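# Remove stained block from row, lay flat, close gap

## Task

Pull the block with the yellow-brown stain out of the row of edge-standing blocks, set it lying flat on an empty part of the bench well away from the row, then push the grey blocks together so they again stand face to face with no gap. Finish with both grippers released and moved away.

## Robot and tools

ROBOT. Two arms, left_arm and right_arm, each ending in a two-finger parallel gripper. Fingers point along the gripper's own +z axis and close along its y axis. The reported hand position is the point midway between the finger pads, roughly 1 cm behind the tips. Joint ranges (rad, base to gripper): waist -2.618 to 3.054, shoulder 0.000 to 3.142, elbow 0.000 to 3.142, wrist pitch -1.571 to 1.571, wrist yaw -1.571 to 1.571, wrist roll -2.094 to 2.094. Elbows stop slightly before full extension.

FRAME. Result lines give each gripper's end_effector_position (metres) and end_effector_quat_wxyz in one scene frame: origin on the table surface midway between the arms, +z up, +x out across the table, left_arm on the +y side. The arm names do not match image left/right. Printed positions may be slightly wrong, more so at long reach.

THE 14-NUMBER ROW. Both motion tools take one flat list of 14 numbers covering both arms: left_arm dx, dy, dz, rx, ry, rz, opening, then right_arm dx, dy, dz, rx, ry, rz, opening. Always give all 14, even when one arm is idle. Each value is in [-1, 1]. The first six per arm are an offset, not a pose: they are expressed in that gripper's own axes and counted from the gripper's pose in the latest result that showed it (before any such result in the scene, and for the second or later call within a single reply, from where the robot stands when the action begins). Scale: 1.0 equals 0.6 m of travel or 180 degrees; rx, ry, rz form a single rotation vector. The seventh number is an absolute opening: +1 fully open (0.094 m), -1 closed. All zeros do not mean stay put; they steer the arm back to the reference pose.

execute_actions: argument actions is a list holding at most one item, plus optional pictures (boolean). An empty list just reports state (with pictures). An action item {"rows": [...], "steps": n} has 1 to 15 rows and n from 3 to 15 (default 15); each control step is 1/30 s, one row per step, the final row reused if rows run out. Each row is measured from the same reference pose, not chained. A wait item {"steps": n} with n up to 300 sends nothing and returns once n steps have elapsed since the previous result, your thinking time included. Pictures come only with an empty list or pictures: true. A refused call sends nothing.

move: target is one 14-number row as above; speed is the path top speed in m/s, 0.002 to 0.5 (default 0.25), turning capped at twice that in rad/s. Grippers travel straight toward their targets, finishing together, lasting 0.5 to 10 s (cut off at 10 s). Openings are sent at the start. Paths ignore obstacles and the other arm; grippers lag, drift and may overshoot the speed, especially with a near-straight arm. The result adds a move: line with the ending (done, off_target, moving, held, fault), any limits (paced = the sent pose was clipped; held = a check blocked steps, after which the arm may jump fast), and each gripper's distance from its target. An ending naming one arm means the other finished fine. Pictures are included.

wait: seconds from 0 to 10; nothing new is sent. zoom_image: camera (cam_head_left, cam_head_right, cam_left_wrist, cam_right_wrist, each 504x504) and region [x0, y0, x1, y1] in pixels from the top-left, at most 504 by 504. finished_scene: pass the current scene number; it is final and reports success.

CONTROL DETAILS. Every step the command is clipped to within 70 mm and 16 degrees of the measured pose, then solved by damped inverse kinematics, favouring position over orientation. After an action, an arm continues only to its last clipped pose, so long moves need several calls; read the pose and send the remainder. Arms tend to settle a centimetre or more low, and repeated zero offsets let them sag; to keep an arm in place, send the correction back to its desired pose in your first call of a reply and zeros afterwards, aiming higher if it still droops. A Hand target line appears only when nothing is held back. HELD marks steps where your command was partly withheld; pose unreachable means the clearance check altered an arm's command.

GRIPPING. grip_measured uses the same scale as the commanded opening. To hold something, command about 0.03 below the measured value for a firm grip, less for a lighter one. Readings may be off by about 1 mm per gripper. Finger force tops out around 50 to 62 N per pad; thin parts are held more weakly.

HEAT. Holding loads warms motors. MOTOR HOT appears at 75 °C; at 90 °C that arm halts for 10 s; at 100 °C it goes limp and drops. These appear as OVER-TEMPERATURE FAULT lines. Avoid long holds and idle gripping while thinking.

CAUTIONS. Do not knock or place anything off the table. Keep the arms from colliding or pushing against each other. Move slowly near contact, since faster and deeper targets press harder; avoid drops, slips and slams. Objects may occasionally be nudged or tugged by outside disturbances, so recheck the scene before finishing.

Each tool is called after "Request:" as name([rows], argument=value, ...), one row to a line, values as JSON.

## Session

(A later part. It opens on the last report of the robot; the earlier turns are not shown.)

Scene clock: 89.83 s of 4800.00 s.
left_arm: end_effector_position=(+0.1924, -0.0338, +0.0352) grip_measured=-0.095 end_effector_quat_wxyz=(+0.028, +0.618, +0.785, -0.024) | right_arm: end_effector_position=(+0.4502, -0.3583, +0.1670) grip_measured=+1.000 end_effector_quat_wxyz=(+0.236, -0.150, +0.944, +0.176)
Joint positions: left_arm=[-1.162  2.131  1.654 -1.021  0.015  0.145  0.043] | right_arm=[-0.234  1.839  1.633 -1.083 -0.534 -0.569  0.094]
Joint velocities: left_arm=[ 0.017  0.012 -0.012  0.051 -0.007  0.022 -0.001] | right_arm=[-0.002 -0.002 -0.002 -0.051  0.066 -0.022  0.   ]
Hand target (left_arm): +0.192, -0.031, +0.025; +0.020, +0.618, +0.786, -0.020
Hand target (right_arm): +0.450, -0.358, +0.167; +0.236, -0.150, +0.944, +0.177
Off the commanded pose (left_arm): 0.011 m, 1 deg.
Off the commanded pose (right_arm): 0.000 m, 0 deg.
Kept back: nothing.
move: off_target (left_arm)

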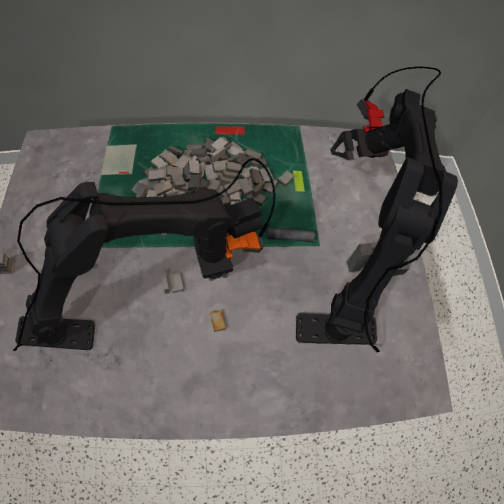

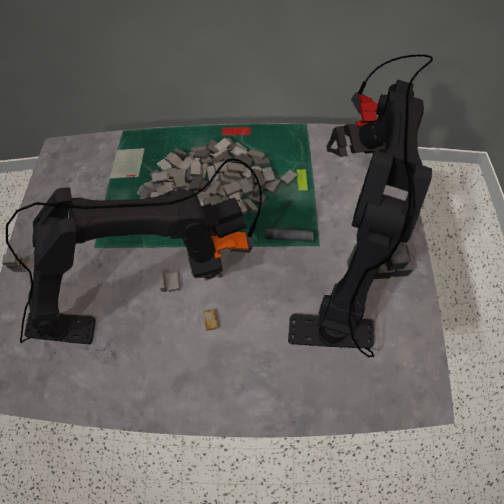

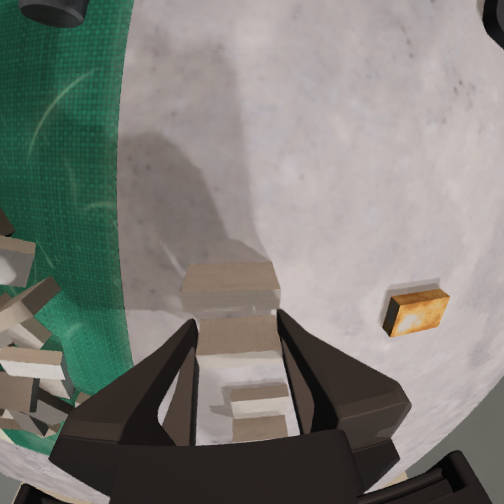

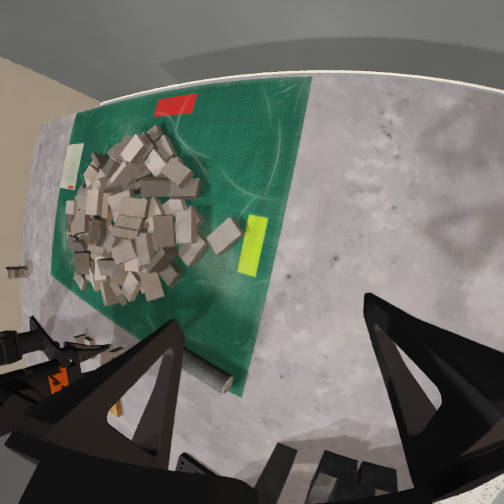

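Request:
move(target=[0,0,0.022,0,0,0,-0.2,0,0,0,0,0,0,1], speed=0.03)

Request:
move(target=[0,0,0,0,0,0,0.5,0,0,0,0,0,0,1])

Request:
move(target=[0,0,-0.07,0,0,0,0.5,0,0,0,0,0,0,1], speed=0.08)

Request:
move(target=[0.14,-0.02,0,0,0,0,0.5,0,0,0,0,0,0,1], speed=0.1)

Scene clock: 90.87 s of 4800.00 s.
left_arm: end_effector_position=(+0.1946, -0.0394, +0.0352) grip_measured=-0.095 end_effector_quat_wxyz=(+0.038, +0.618, +0.785, -0.031) | right_arm: end_effector_position=(+0.4502, -0.3585, +0.1669) grip_measured=+1.000 end_effector_quat_wxyz=(+0.235, -0.150, +0.944, +0.176)
Joint positions: left_arm=[-1.162  2.131  1.652 -0.994  0.015  0.145  0.043] | right_arm=[-0.234  1.839  1.633 -1.083 -0.533 -0.569  0.094]
Joint velocities: left_arm=[-0.002  0.002 -0.09   0.007  0.007 -0.022  0.001] | right_arm=[-0.002 -0.007  0.007  0.022 -0.081 -0.022  0.   ]
Hand target (left_arm): +0.193, -0.034, +0.022; +0.027, +0.618, +0.785, -0.024
Hand target (right_arm): +0.450, -0.358, +0.167; +0.236, -0.150, +0.944, +0.177
Off the commanded pose (left_arm): 0.014 m, 1 deg.
Off the commanded pose (right_arm): 0.000 m, 0 deg.
Kept back: nothing.
move: off_target (left_arm)

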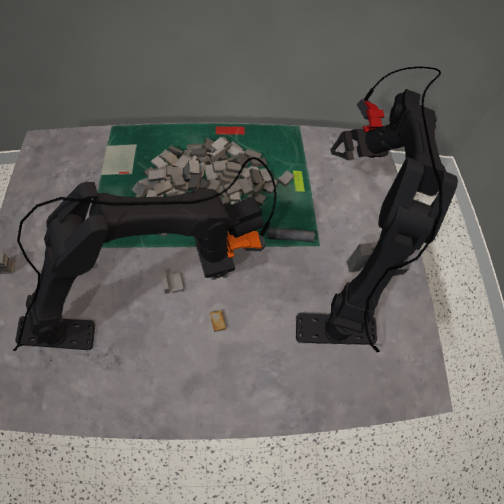

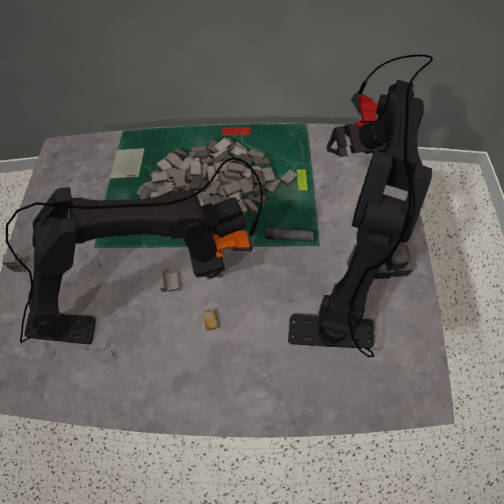

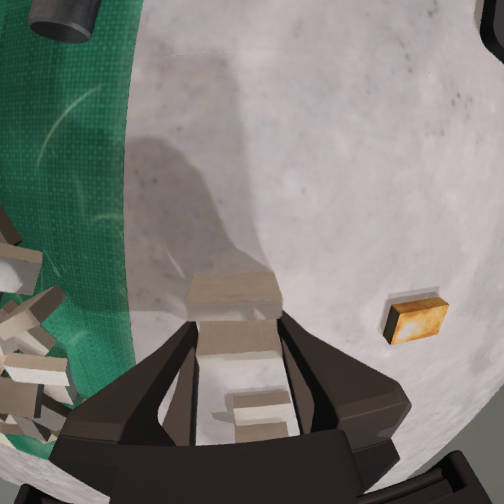

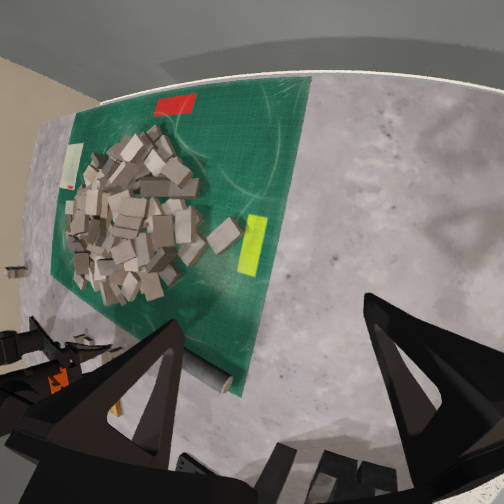

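Scene clock: 91.37 s of 4800.00 s.
left_arm: end_effector_position=(+0.1946, -0.0393, +0.0350) grip_measured=+0.497 end_effector_quat_wxyz=(+0.038, +0.618, +0.785, -0.031) | right_arm: end_effector_position=(+0.4501, -0.3588, +0.1668) grip_measured=+1.000 end_effector_quat_wxyz=(+0.235, -0.150, +0.944, +0.175)
Joint positions: left_arm=[-1.162  2.131  1.651 -0.994  0.015  0.145  0.07 ] | right_arm=[-0.234  1.839  1.633 -1.083 -0.532 -0.569  0.094]
Joint velocities: left_arm=[-0.012 -0.017  0.007 -0.051  0.007 -0.037 -0.   ] | right_arm=[ 0.012 -0.007  0.007 -0.051 -0.007 -0.051  0.   ]
Hand target (left_arm): +0.195, -0.039, +0.035; +0.038, +0.618, +0.785, -0.031
Hand target (right_arm): +0.450, -0.359, +0.167; +0.235, -0.150, +0.944, +0.176
Off the commanded pose (left_arm): 0.000 m, 0 deg.
Off the commanded pose (right_arm): 0.000 m, 0 deg.
Kept back: nothing.
move: done

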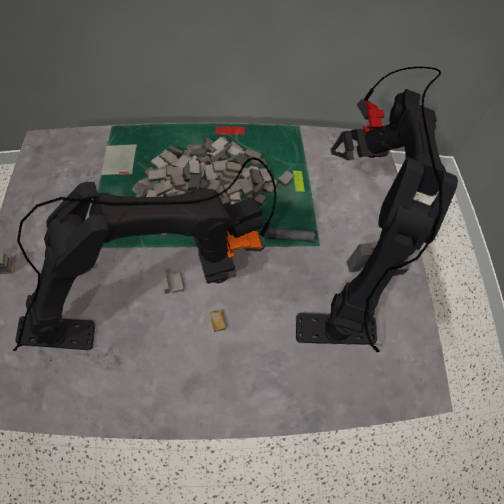

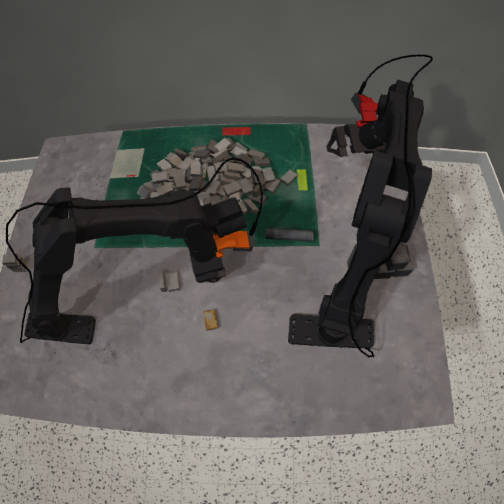

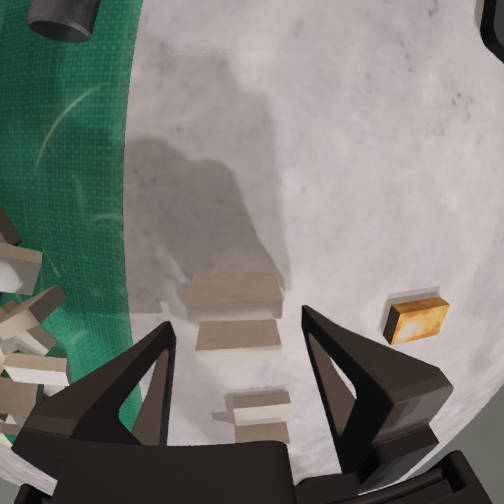

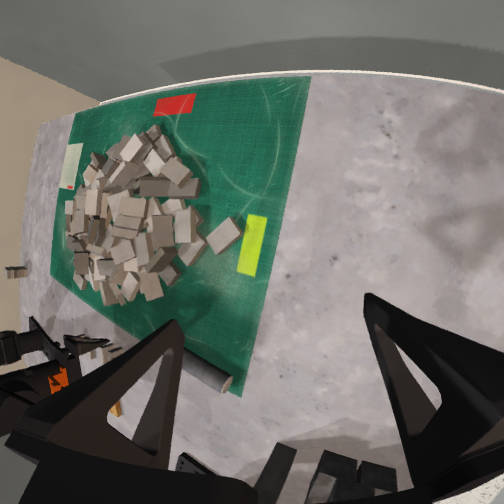

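Scene clock: 92.43 s of 4800.00 s.
left_arm: end_effector_position=(+0.1926, -0.0344, +0.0667) grip_measured=+0.497 end_effector_quat_wxyz=(+0.033, +0.618, +0.785, -0.028) | right_arm: end_effector_position=(+0.4501, -0.3589, +0.1667) grip_measured=+1.000 end_effector_quat_wxyz=(+0.235, -0.150, +0.944, +0.175)
Joint positions: left_arm=[-1.162  2.098  1.729 -1.116  0.015  0.145  0.07 ] | right_arm=[-0.234  1.839  1.633 -1.083 -0.53  -0.569  0.094]
Joint velocities: left_arm=[ 0.007 -0.002  0.027 -0.022 -0.037 -0.066  0.001] | right_arm=[-0.007 -0.017 -0.017 -0.007 -0.037 -0.081  0.   ]
Hand target (left_arm): +0.193, -0.036, +0.077; +0.038, +0.618, +0.785, -0.031
Hand target (right_arm): +0.450, -0.359, +0.167; +0.235, -0.150, +0.944, +0.175
Off the commanded pose (left_arm): 0.010 m, 1 deg.
Off the commanded pose (right_arm): 0.000 m, 0 deg.
Kept back: nothing.
move: done

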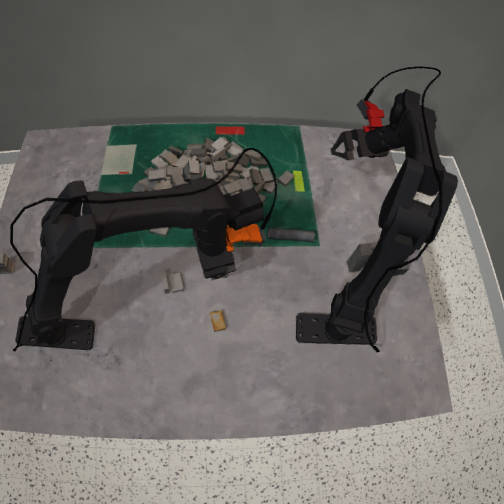

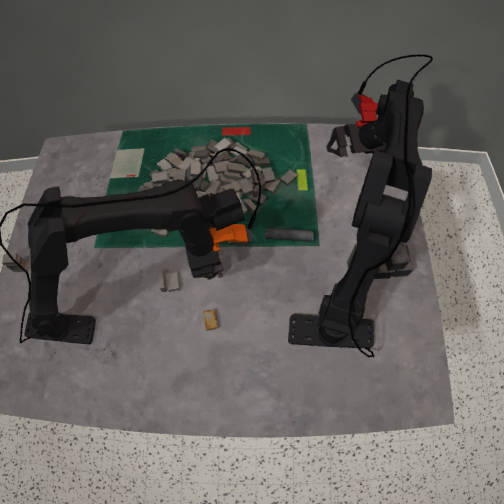

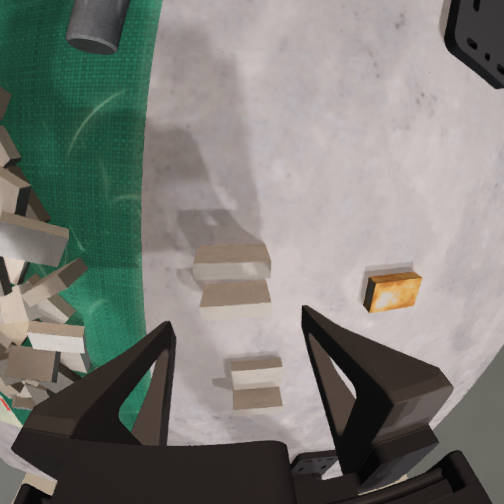

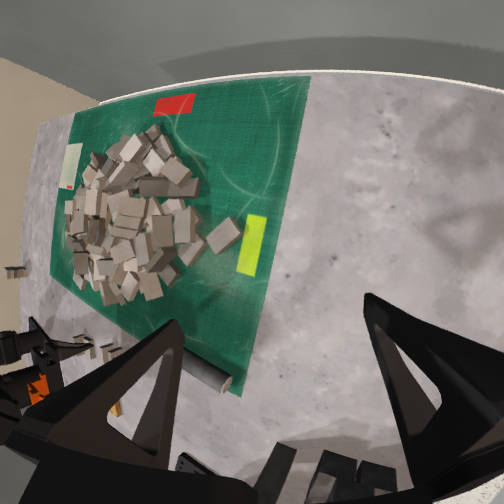

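Scene clock: 93.80 s of 4800.00 s.
left_arm: end_effector_position=(+0.1617, +0.0424, +0.0587) grip_measured=+0.497 end_effector_quat_wxyz=(+0.027, +0.618, +0.785, -0.024) | right_arm: end_effector_position=(+0.4501, -0.3592, +0.1665) grip_measured=+1.000 end_effector_quat_wxyz=(+0.235, -0.150, +0.944, +0.174)
Joint positions: left_arm=[-1.162  1.805  1.288 -0.984  0.015  0.145  0.07 ] | right_arm=[-0.234  1.839  1.633 -1.083 -0.529 -0.569  0.094]
Joint velocities: left_arm=[-0.002  0.022 -0.002 -0.051 -0.022  0.007  0.   ] | right_arm=[-0.007 -0.027 -0.007 -0.051  0.022 -0.051  0.   ]
Hand target (left_arm): +0.161, +0.044, +0.060; +0.033, +0.618, +0.785, -0.028
Hand target (right_arm): +0.450, -0.359, +0.167; +0.235, -0.150, +0.944, +0.175
Off the commanded pose (left_arm): 0.002 m, 1 deg.
Off the commanded pose (right_arm): 0.000 m, 0 deg.
Kept back: nothing.
move: done

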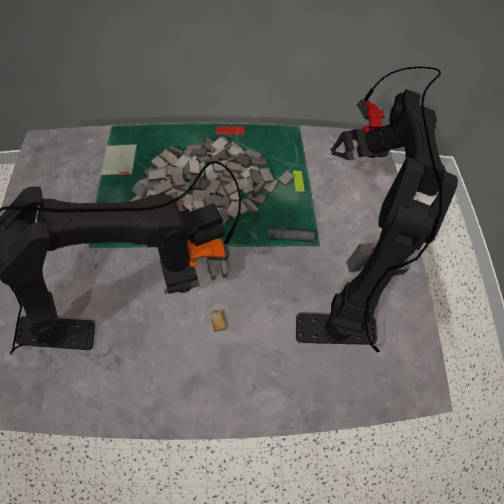

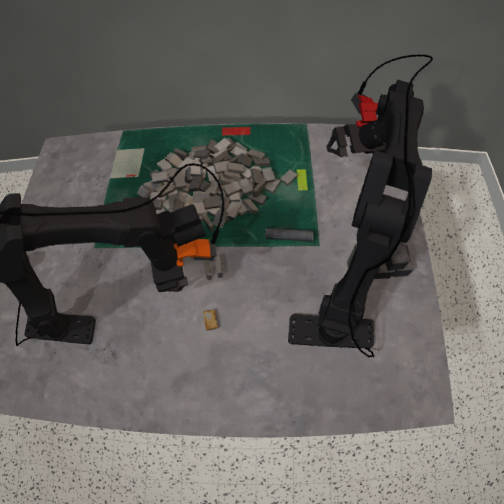

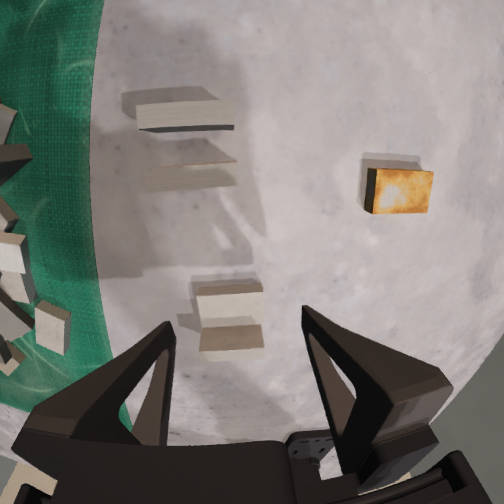

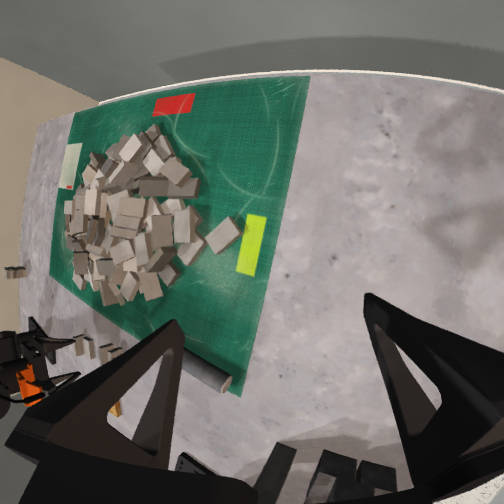

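Request:
move(target=[0,0.008,0.072,0,0,0,0.5,0,0,0,0,0,0,1], speed=0.04)

Request:
move(target=[0,0,0,0,0,0,-0.2,0,0,0,0,0,0,1])

Request:
move(target=[0,0,-0.09,0,0,0,-0.2,0,0,0,0,0,0,1], speed=0.06)

Scene clock: 95.57 s of 4800.00 s.
left_arm: end_effector_position=(+0.1647, +0.0349, +0.0256) grip_measured=+0.497 end_effector_quat_wxyz=(+0.036, +0.619, +0.784, -0.029) | right_arm: end_effector_position=(+0.4500, -0.3593, +0.1664) grip_measured=+1.000 end_effector_quat_wxyz=(+0.234, -0.150, +0.945, +0.174)
Joint positions: left_arm=[-1.162  1.858  1.215 -0.837  0.015  0.148  0.07 ] | right_arm=[-0.234  1.839  1.633 -1.083 -0.528 -0.569  0.094]
Joint velocities: left_arm=[-0.002  0.012 -0.002 -0.007 -0.022 -0.051  0.001] | right_arm=[-0.002 -0.007 -0.027 -0.022  0.022 -0.007  0.   ]
Hand target (left_arm): +0.167, +0.041, +0.016; +0.027, +0.618, +0.785, -0.024
Hand target (right_arm): +0.450, -0.359, +0.167; +0.235, -0.150, +0.944, +0.174
Off the commanded pose (left_arm): 0.012 m, 1 deg.
Off the commanded pose (right_arm): 0.000 m, 0 deg.
Kept back: nothing.
move: off_target (left_arm)

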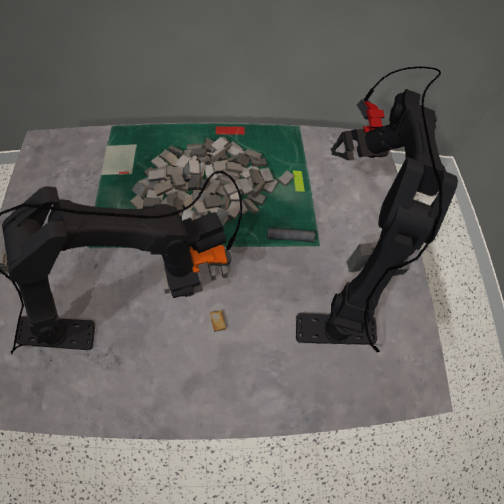

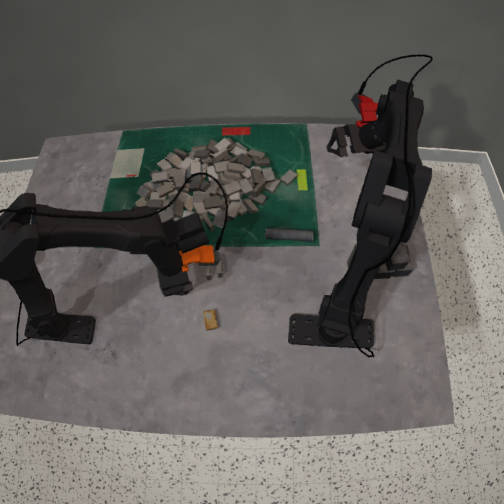

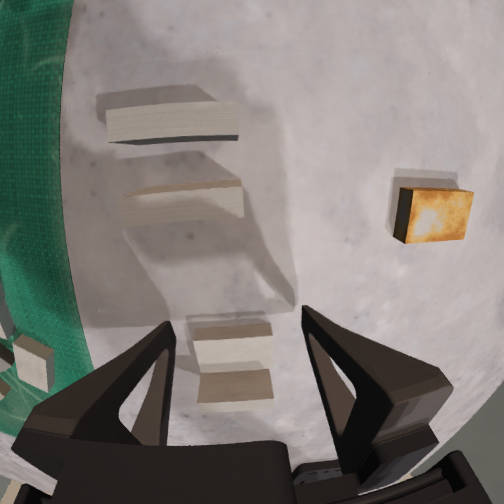

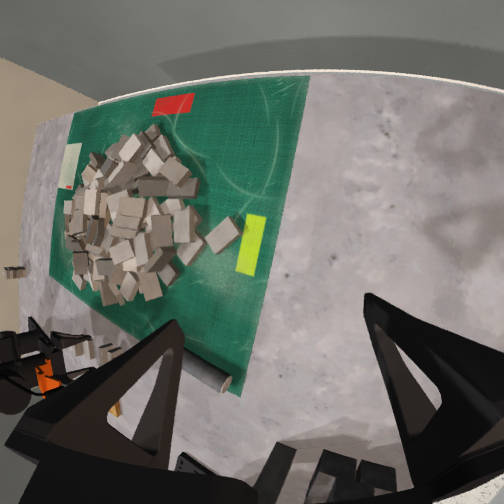

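Scene clock: 96.07 s of 4800.00 s.
left_arm: end_effector_position=(+0.1650, +0.0349, +0.0256) grip_measured=-0.197 end_effector_quat_wxyz=(+0.036, +0.619, +0.784, -0.028) | right_arm: end_effector_position=(+0.4500, -0.3595, +0.1663) grip_measured=+1.000 end_effector_quat_wxyz=(+0.234, -0.150, +0.945, +0.173)
Joint positions: left_arm=[-1.162  1.858  1.215 -0.837  0.013  0.148  0.038] | right_arm=[-0.234  1.839  1.633 -1.083 -0.527 -0.569  0.094]
Joint velocities: left_arm=[-0.002  0.007 -0.007 -0.051  0.022  0.051  0.   ] | right_arm=[-0.027  0.007  0.012  0.037  0.007 -0.022  0.   ]
Hand target (left_arm): +0.165, +0.035, +0.026; +0.036, +0.619, +0.784, -0.029
Hand target (right_arm): +0.450, -0.359, +0.166; +0.234, -0.150, +0.945, +0.174
Off the commanded pose (left_arm): 0.000 m, 0 deg.
Off the commanded pose (right_arm): 0.000 m, 0 deg.
Kept back: nothing.
move: done

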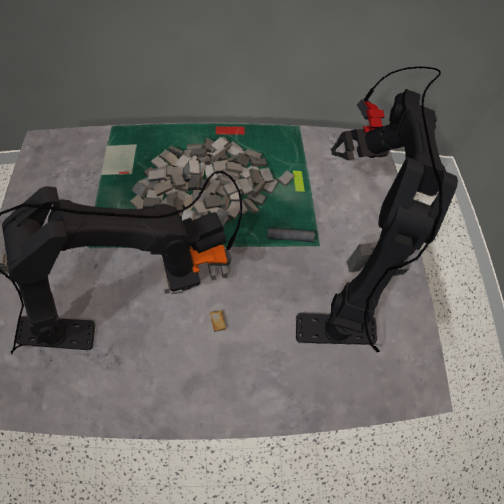

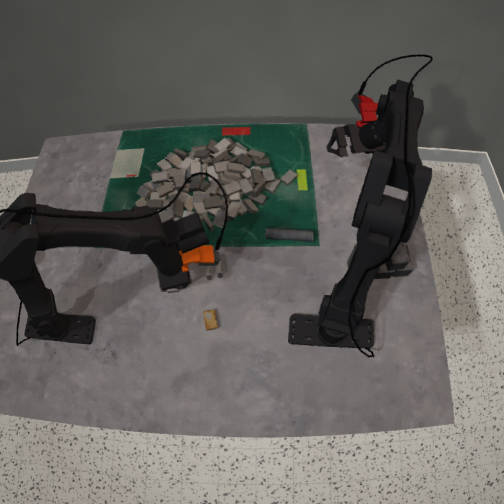

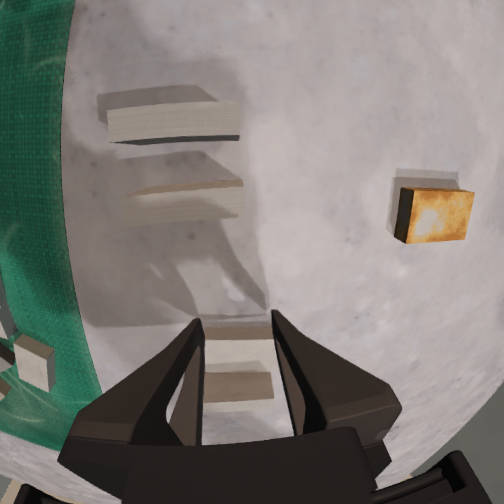

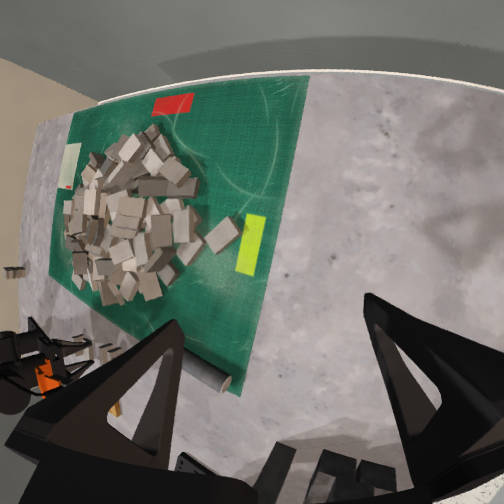

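Scene clock: 97.47 s of 4800.00 s.
left_arm: end_effector_position=(+0.1622, +0.0420, +0.0678) grip_measured=-0.197 end_effector_quat_wxyz=(+0.028, +0.619, +0.785, -0.023) | right_arm: end_effector_position=(+0.4500, -0.3598, +0.1662) grip_measured=+1.000 end_effector_quat_wxyz=(+0.234, -0.150, +0.945, +0.172)
Joint positions: left_arm=[-1.162  1.797  1.316 -1.018  0.013  0.148  0.038] | right_arm=[-0.234  1.839  1.633 -1.083 -0.525 -0.569  0.094]
Joint velocities: left_arm=[-0.022 -0.002 -0.022 -0.051  0.022 -0.007 -0.001] | right_arm=[ 0.002  0.012 -0.012  0.022 -0.037 -0.051  0.   ]
Hand target (left_arm): +0.163, +0.040, +0.079; +0.036, +0.619, +0.784, -0.028
Hand target (right_arm): +0.450, -0.360, +0.166; +0.234, -0.150, +0.945, +0.173
Off the commanded pose (left_arm): 0.012 m, 1 deg.
Off the commanded pose (right_arm): 0.000 m, 0 deg.
Kept back: nothing.
move: off_target (left_arm)

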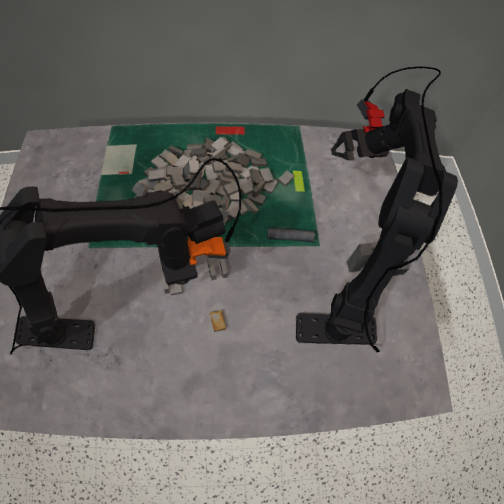

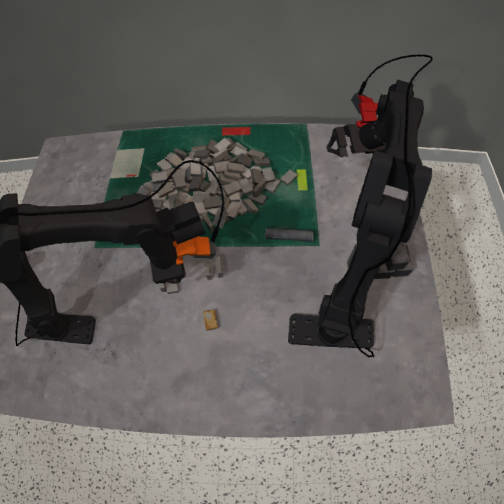

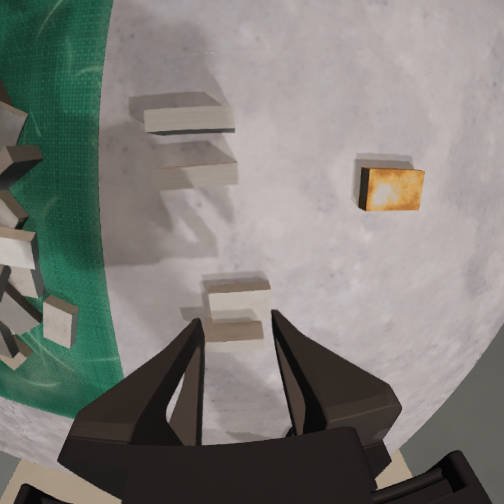

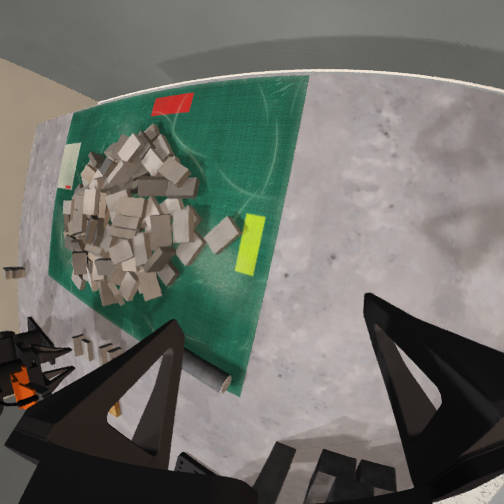

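Request:
move(target=[0.025,0,0,0,0,0,0.5,0,0,0,0,0,0,1], speed=0.05)

Request:
move(target=[0.008,0,0.085,0,0,0,0.5,0,0,0,0,0,0,1], speed=0.04)

Scene clock: 98.43 s of 4800.00 s.
left_arm: end_effector_position=(+0.1574, +0.0538, +0.0656) grip_measured=+0.497 end_effector_quat_wxyz=(+0.022, +0.619, +0.785, -0.020) | right_arm: end_effector_position=(+0.4499, -0.3599, +0.1661) grip_measured=+1.000 end_effector_quat_wxyz=(+0.234, -0.150, +0.945, +0.172)
Joint positions: left_arm=[-1.162  1.764  1.267 -1.016  0.013  0.148  0.07 ] | right_arm=[-0.234  1.839  1.633 -1.083 -0.524 -0.569  0.094]
Joint velocities: left_arm=[-0.007 -0.032 -0.027 -0.037 -0.007  0.007 -0.001] | right_arm=[-0.012 -0.007 -0.002  0.022  0.022 -0.037  0.   ]
Hand target (left_arm): +0.159, +0.057, +0.067; +0.028, +0.619, +0.785, -0.023
Hand target (right_arm): +0.450, -0.360, +0.166; +0.234, -0.150, +0.945, +0.173
Off the commanded pose (left_arm): 0.003 m, 1 deg.
Off the commanded pose (right_arm): 0.000 m, 0 deg.
Kept back: nothing.
move: done

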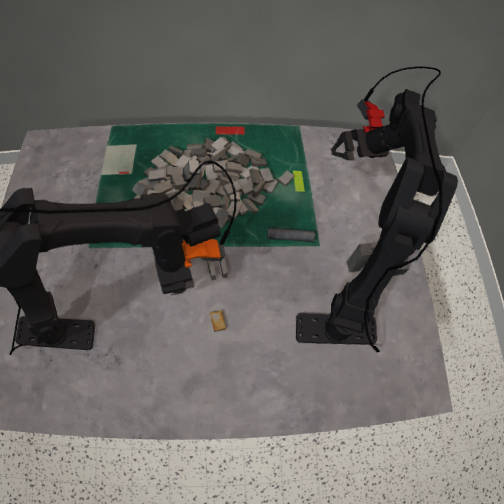

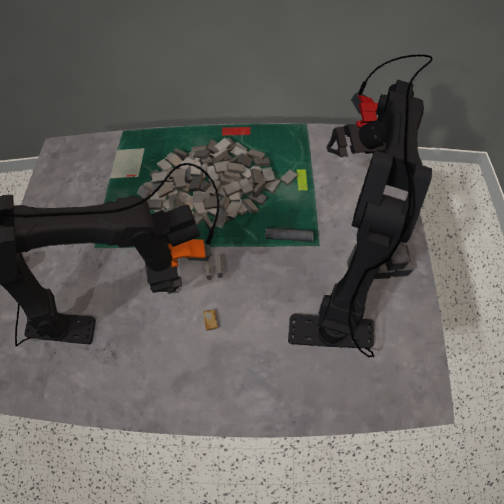

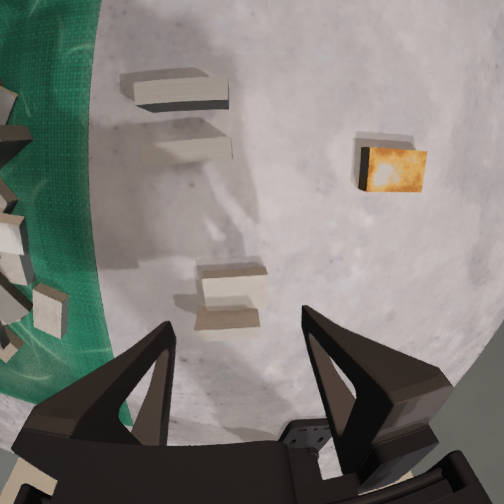

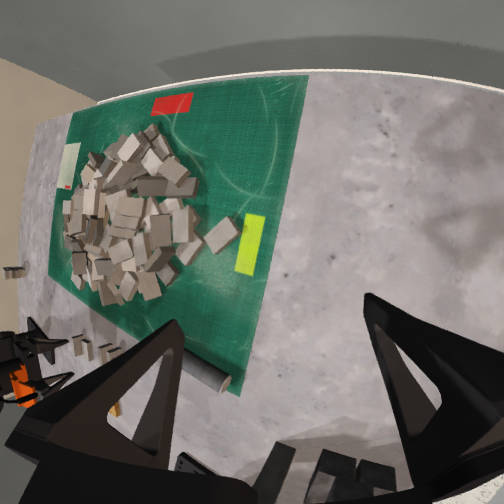

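Scene clock: 100.13 s of 4800.00 s.
left_arm: end_effector_position=(+0.1584, +0.0514, +0.0241) grip_measured=+0.497 end_effector_quat_wxyz=(+0.031, +0.619, +0.784, -0.025) | right_arm: end_effector_position=(+0.4499, -0.3601, +0.1660) grip_measured=+1.000 end_effector_quat_wxyz=(+0.233, -0.150, +0.945, +0.171)
Joint positions: left_arm=[-1.162  1.809  1.146 -0.83   0.013  0.148  0.07 ] | right_arm=[-0.234  1.839  1.633 -1.083 -0.523 -0.569  0.094]
Joint velocities: left_arm=[-0.012  0.007 -0.017  0.066 -0.037  0.007  0.   ] | right_arm=[-0.002  0.007 -0.012  0.066 -0.022 -0.007  0.   ]
Hand target (left_arm): +0.157, +0.056, +0.015; +0.022, +0.619, +0.785, -0.020
Hand target (right_arm): +0.450, -0.360, +0.166; +0.234, -0.150, +0.945, +0.172
Off the commanded pose (left_arm): 0.011 m, 1 deg.
Off the commanded pose (right_arm): 0.000 m, 0 deg.
Kept back: nothing.
move: off_target (left_arm)

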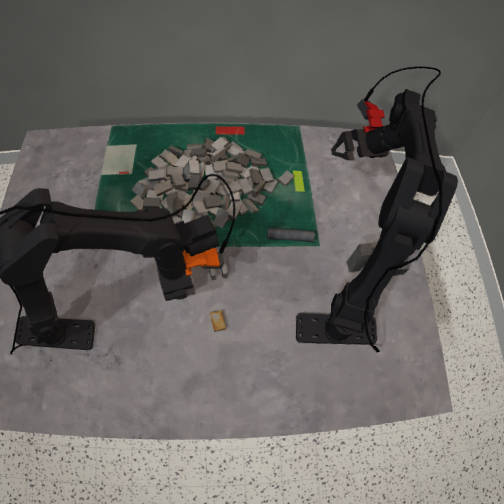

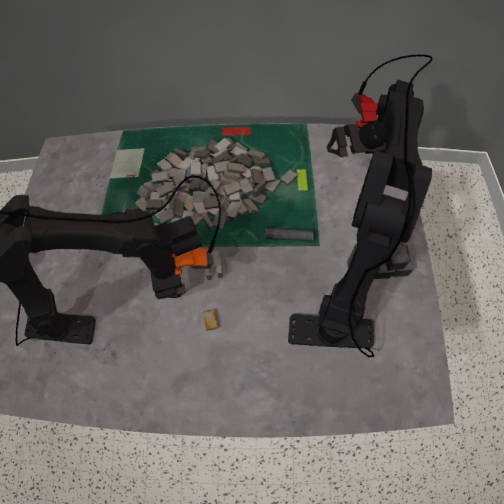

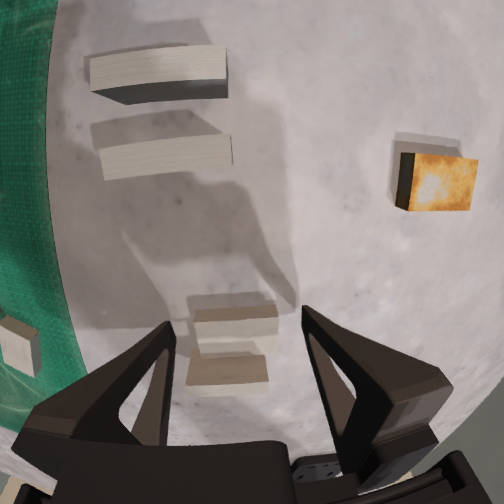

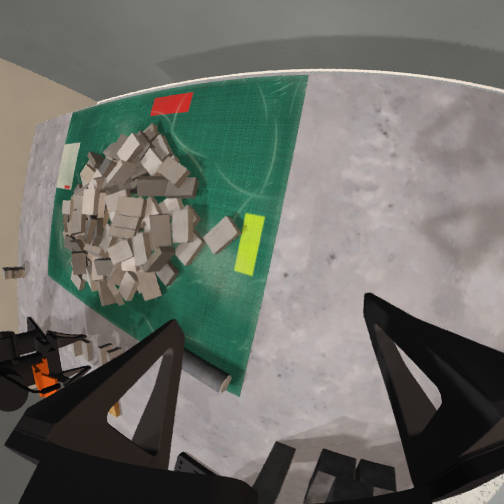

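Request:
move(target=[0.032,0.004,-0.005,0,0,0,0.5,0,0,0,0,0,0,1], speed=0.03)

Request:
move(target=[0,0,0,0,0,0,-0.2,0,0,0,0,0,0,1])

Request:
move(target=[0,0,-0.09,0,0,0,-0.2,0,0,0,0,0,0,1], speed=0.06)

Scene clock: 101.30 s of 4800.00 s.
left_arm: end_effector_position=(+0.1528, +0.0652, +0.0245) grip_measured=+0.497 end_effector_quat_wxyz=(+0.028, +0.621, +0.783, -0.023) | right_arm: end_effector_position=(+0.4499, -0.3603, +0.1659) grip_measured=+1.000 end_effector_quat_wxyz=(+0.233, -0.150, +0.945, +0.171)
Joint positions: left_arm=[-1.162  1.761  1.089 -0.827  0.013  0.153  0.07 ] | right_arm=[-0.234  1.839  1.633 -1.083 -0.522 -0.569  0.094]
Joint velocities: left_arm=[-0.017 -0.012  0.007  0.037 -0.051 -0.051 -0.001] | right_arm=[-0.012 -0.012 -0.012 -0.051  0.022  0.037  0.   ]
Hand target (left_arm): +0.156, +0.071, +0.026; +0.031, +0.619, +0.784, -0.025
Hand target (right_arm): +0.450, -0.360, +0.166; +0.234, -0.150, +0.945, +0.172
Off the commanded pose (left_arm): 0.007 m, 0 deg.
Off the commanded pose (right_arm): 0.000 m, 0 deg.
Kept back: nothing.
move: done

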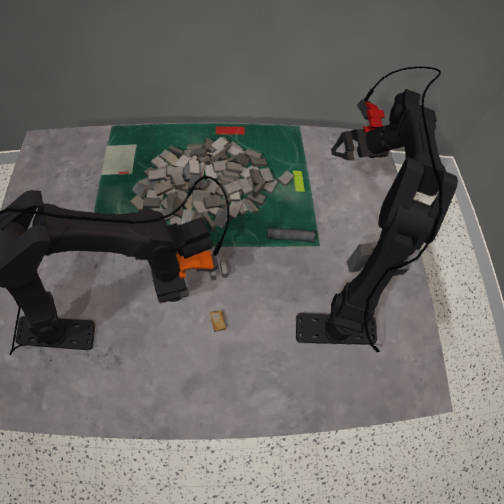

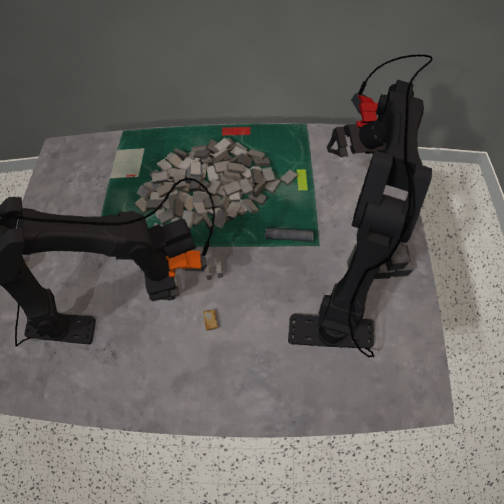

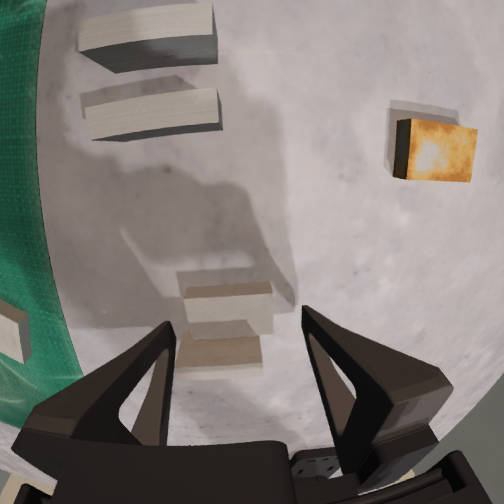

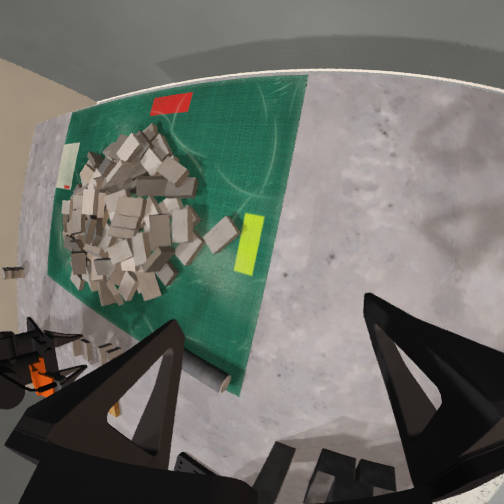

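Scene clock: 101.80 s of 4800.00 s.
left_arm: end_effector_position=(+0.1533, +0.0654, +0.0245) grip_measured=-0.099 end_effector_quat_wxyz=(+0.029, +0.621, +0.783, -0.022) | right_arm: end_effector_position=(+0.4498, -0.3605, +0.1658) grip_measured=+1.000 end_effector_quat_wxyz=(+0.233, -0.150, +0.946, +0.170)
Joint positions: left_arm=[-1.162  1.761  1.089 -0.827  0.01   0.153  0.042] | right_arm=[-0.234  1.839  1.633 -1.083 -0.52  -0.569  0.094]
Joint velocities: left_arm=[-0.002  0.002  0.002 -0.081 -0.037 -0.066 -0.   ] | right_arm=[ 0.012  0.017 -0.002 -0.051 -0.037 -0.037  0.   ]
Hand target (left_arm): +0.153, +0.065, +0.024; +0.028, +0.621, +0.783, -0.023
Hand target (right_arm): +0.450, -0.360, +0.166; +0.233, -0.150, +0.946, +0.171
Off the commanded pose (left_arm): 0.001 m, 0 deg.
Off the commanded pose (right_arm): 0.000 m, 0 deg.
Kept back: nothing.
move: done

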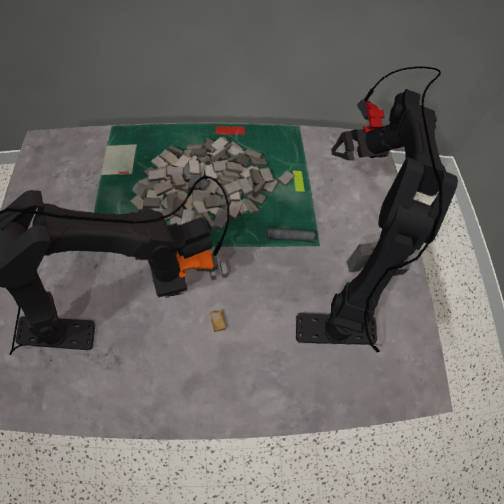

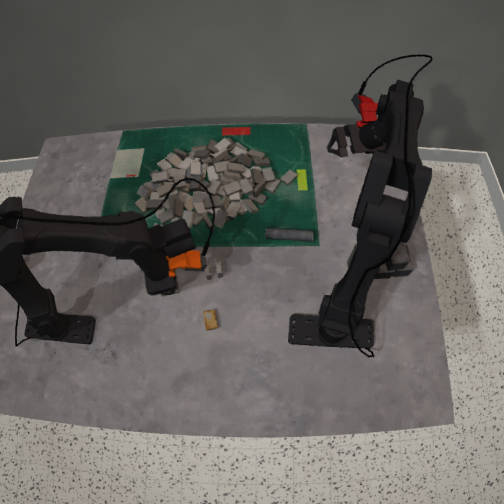

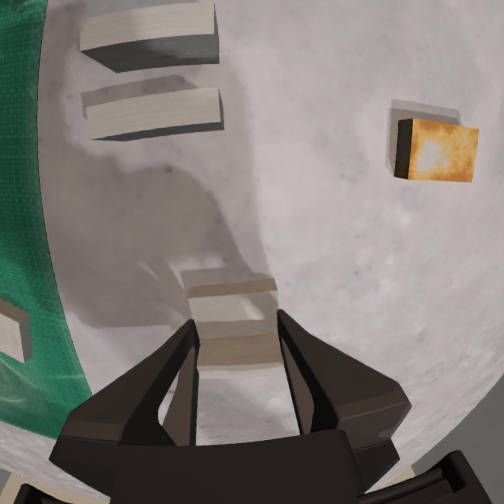

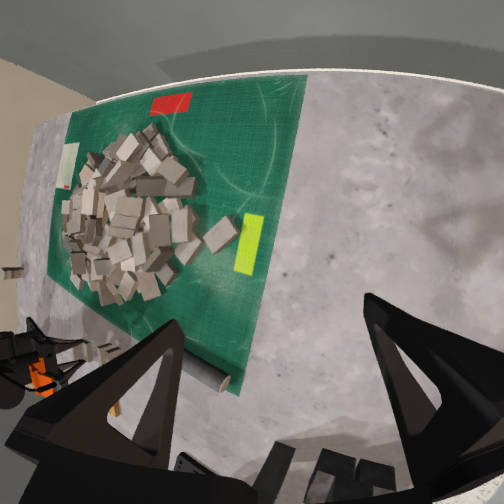

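Scene clock: 103.20 s of 4800.00 s.
left_arm: end_effector_position=(+0.1501, +0.0737, +0.0640) grip_measured=-0.099 end_effector_quat_wxyz=(+0.015, +0.621, +0.783, -0.014) | right_arm: end_effector_position=(+0.4498, -0.3607, +0.1657) grip_measured=+1.000 end_effector_quat_wxyz=(+0.233, -0.150, +0.946, +0.170)
Joint positions: left_arm=[-1.162  1.705  1.191 -1.018  0.01   0.153  0.042] | right_arm=[-0.234  1.839  1.633 -1.083 -0.519 -0.569  0.094]
Joint velocities: left_arm=[ 0.007 -0.007  0.017 -0.11  -0.037 -0.051 -0.   ] | right_arm=[-0.022 -0.012 -0.012 -0.051  0.007 -0.007  0.   ]
Hand target (left_arm): +0.152, +0.069, +0.078; +0.029, +0.621, +0.783, -0.022
Hand target (right_arm): +0.450, -0.361, +0.166; +0.233, -0.150, +0.946, +0.170
Off the commanded pose (left_arm): 0.015 m, 2 deg.
Off the commanded pose (right_arm): 0.000 m, 0 deg.
Kept back: nothing.
move: off_target (left_arm)

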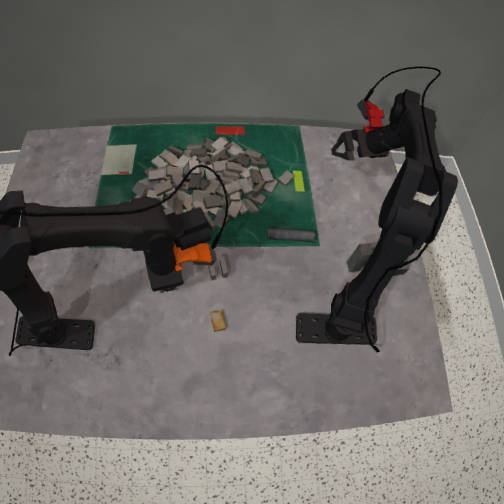

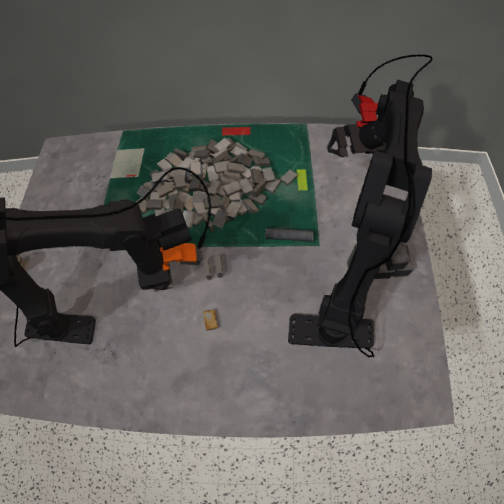

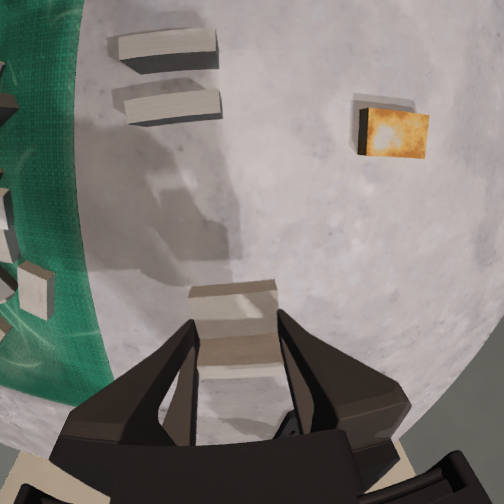

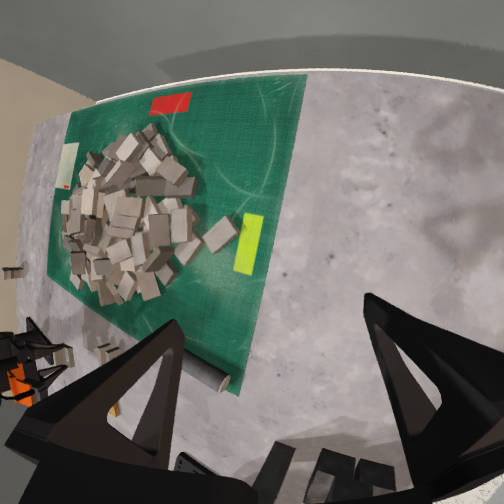

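Request:
zoom_image(camera="cam_head_right", region=[110, 240, 230, 310])

Request:
zoom_image(camera="cam_right_wrist", region=[20, 320, 140, 400])

Region (110, 240, 230, 310) of cam_head_right's 504x504 image, scaled by 4.200, with more detail than that image has; it fills the top 294 rows of this view, and the rest is white.

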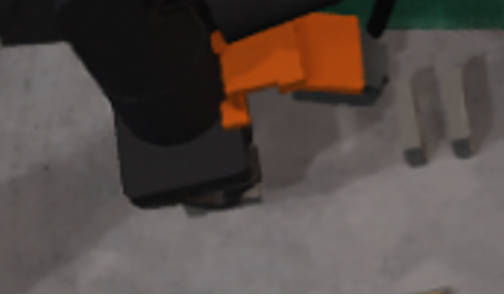

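Region (20, 320, 140, 400) of cam_right_wrist's 504x504 image, scaled by 4.200, with more detail than that image has.

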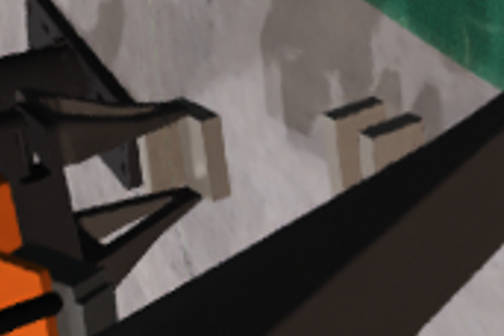

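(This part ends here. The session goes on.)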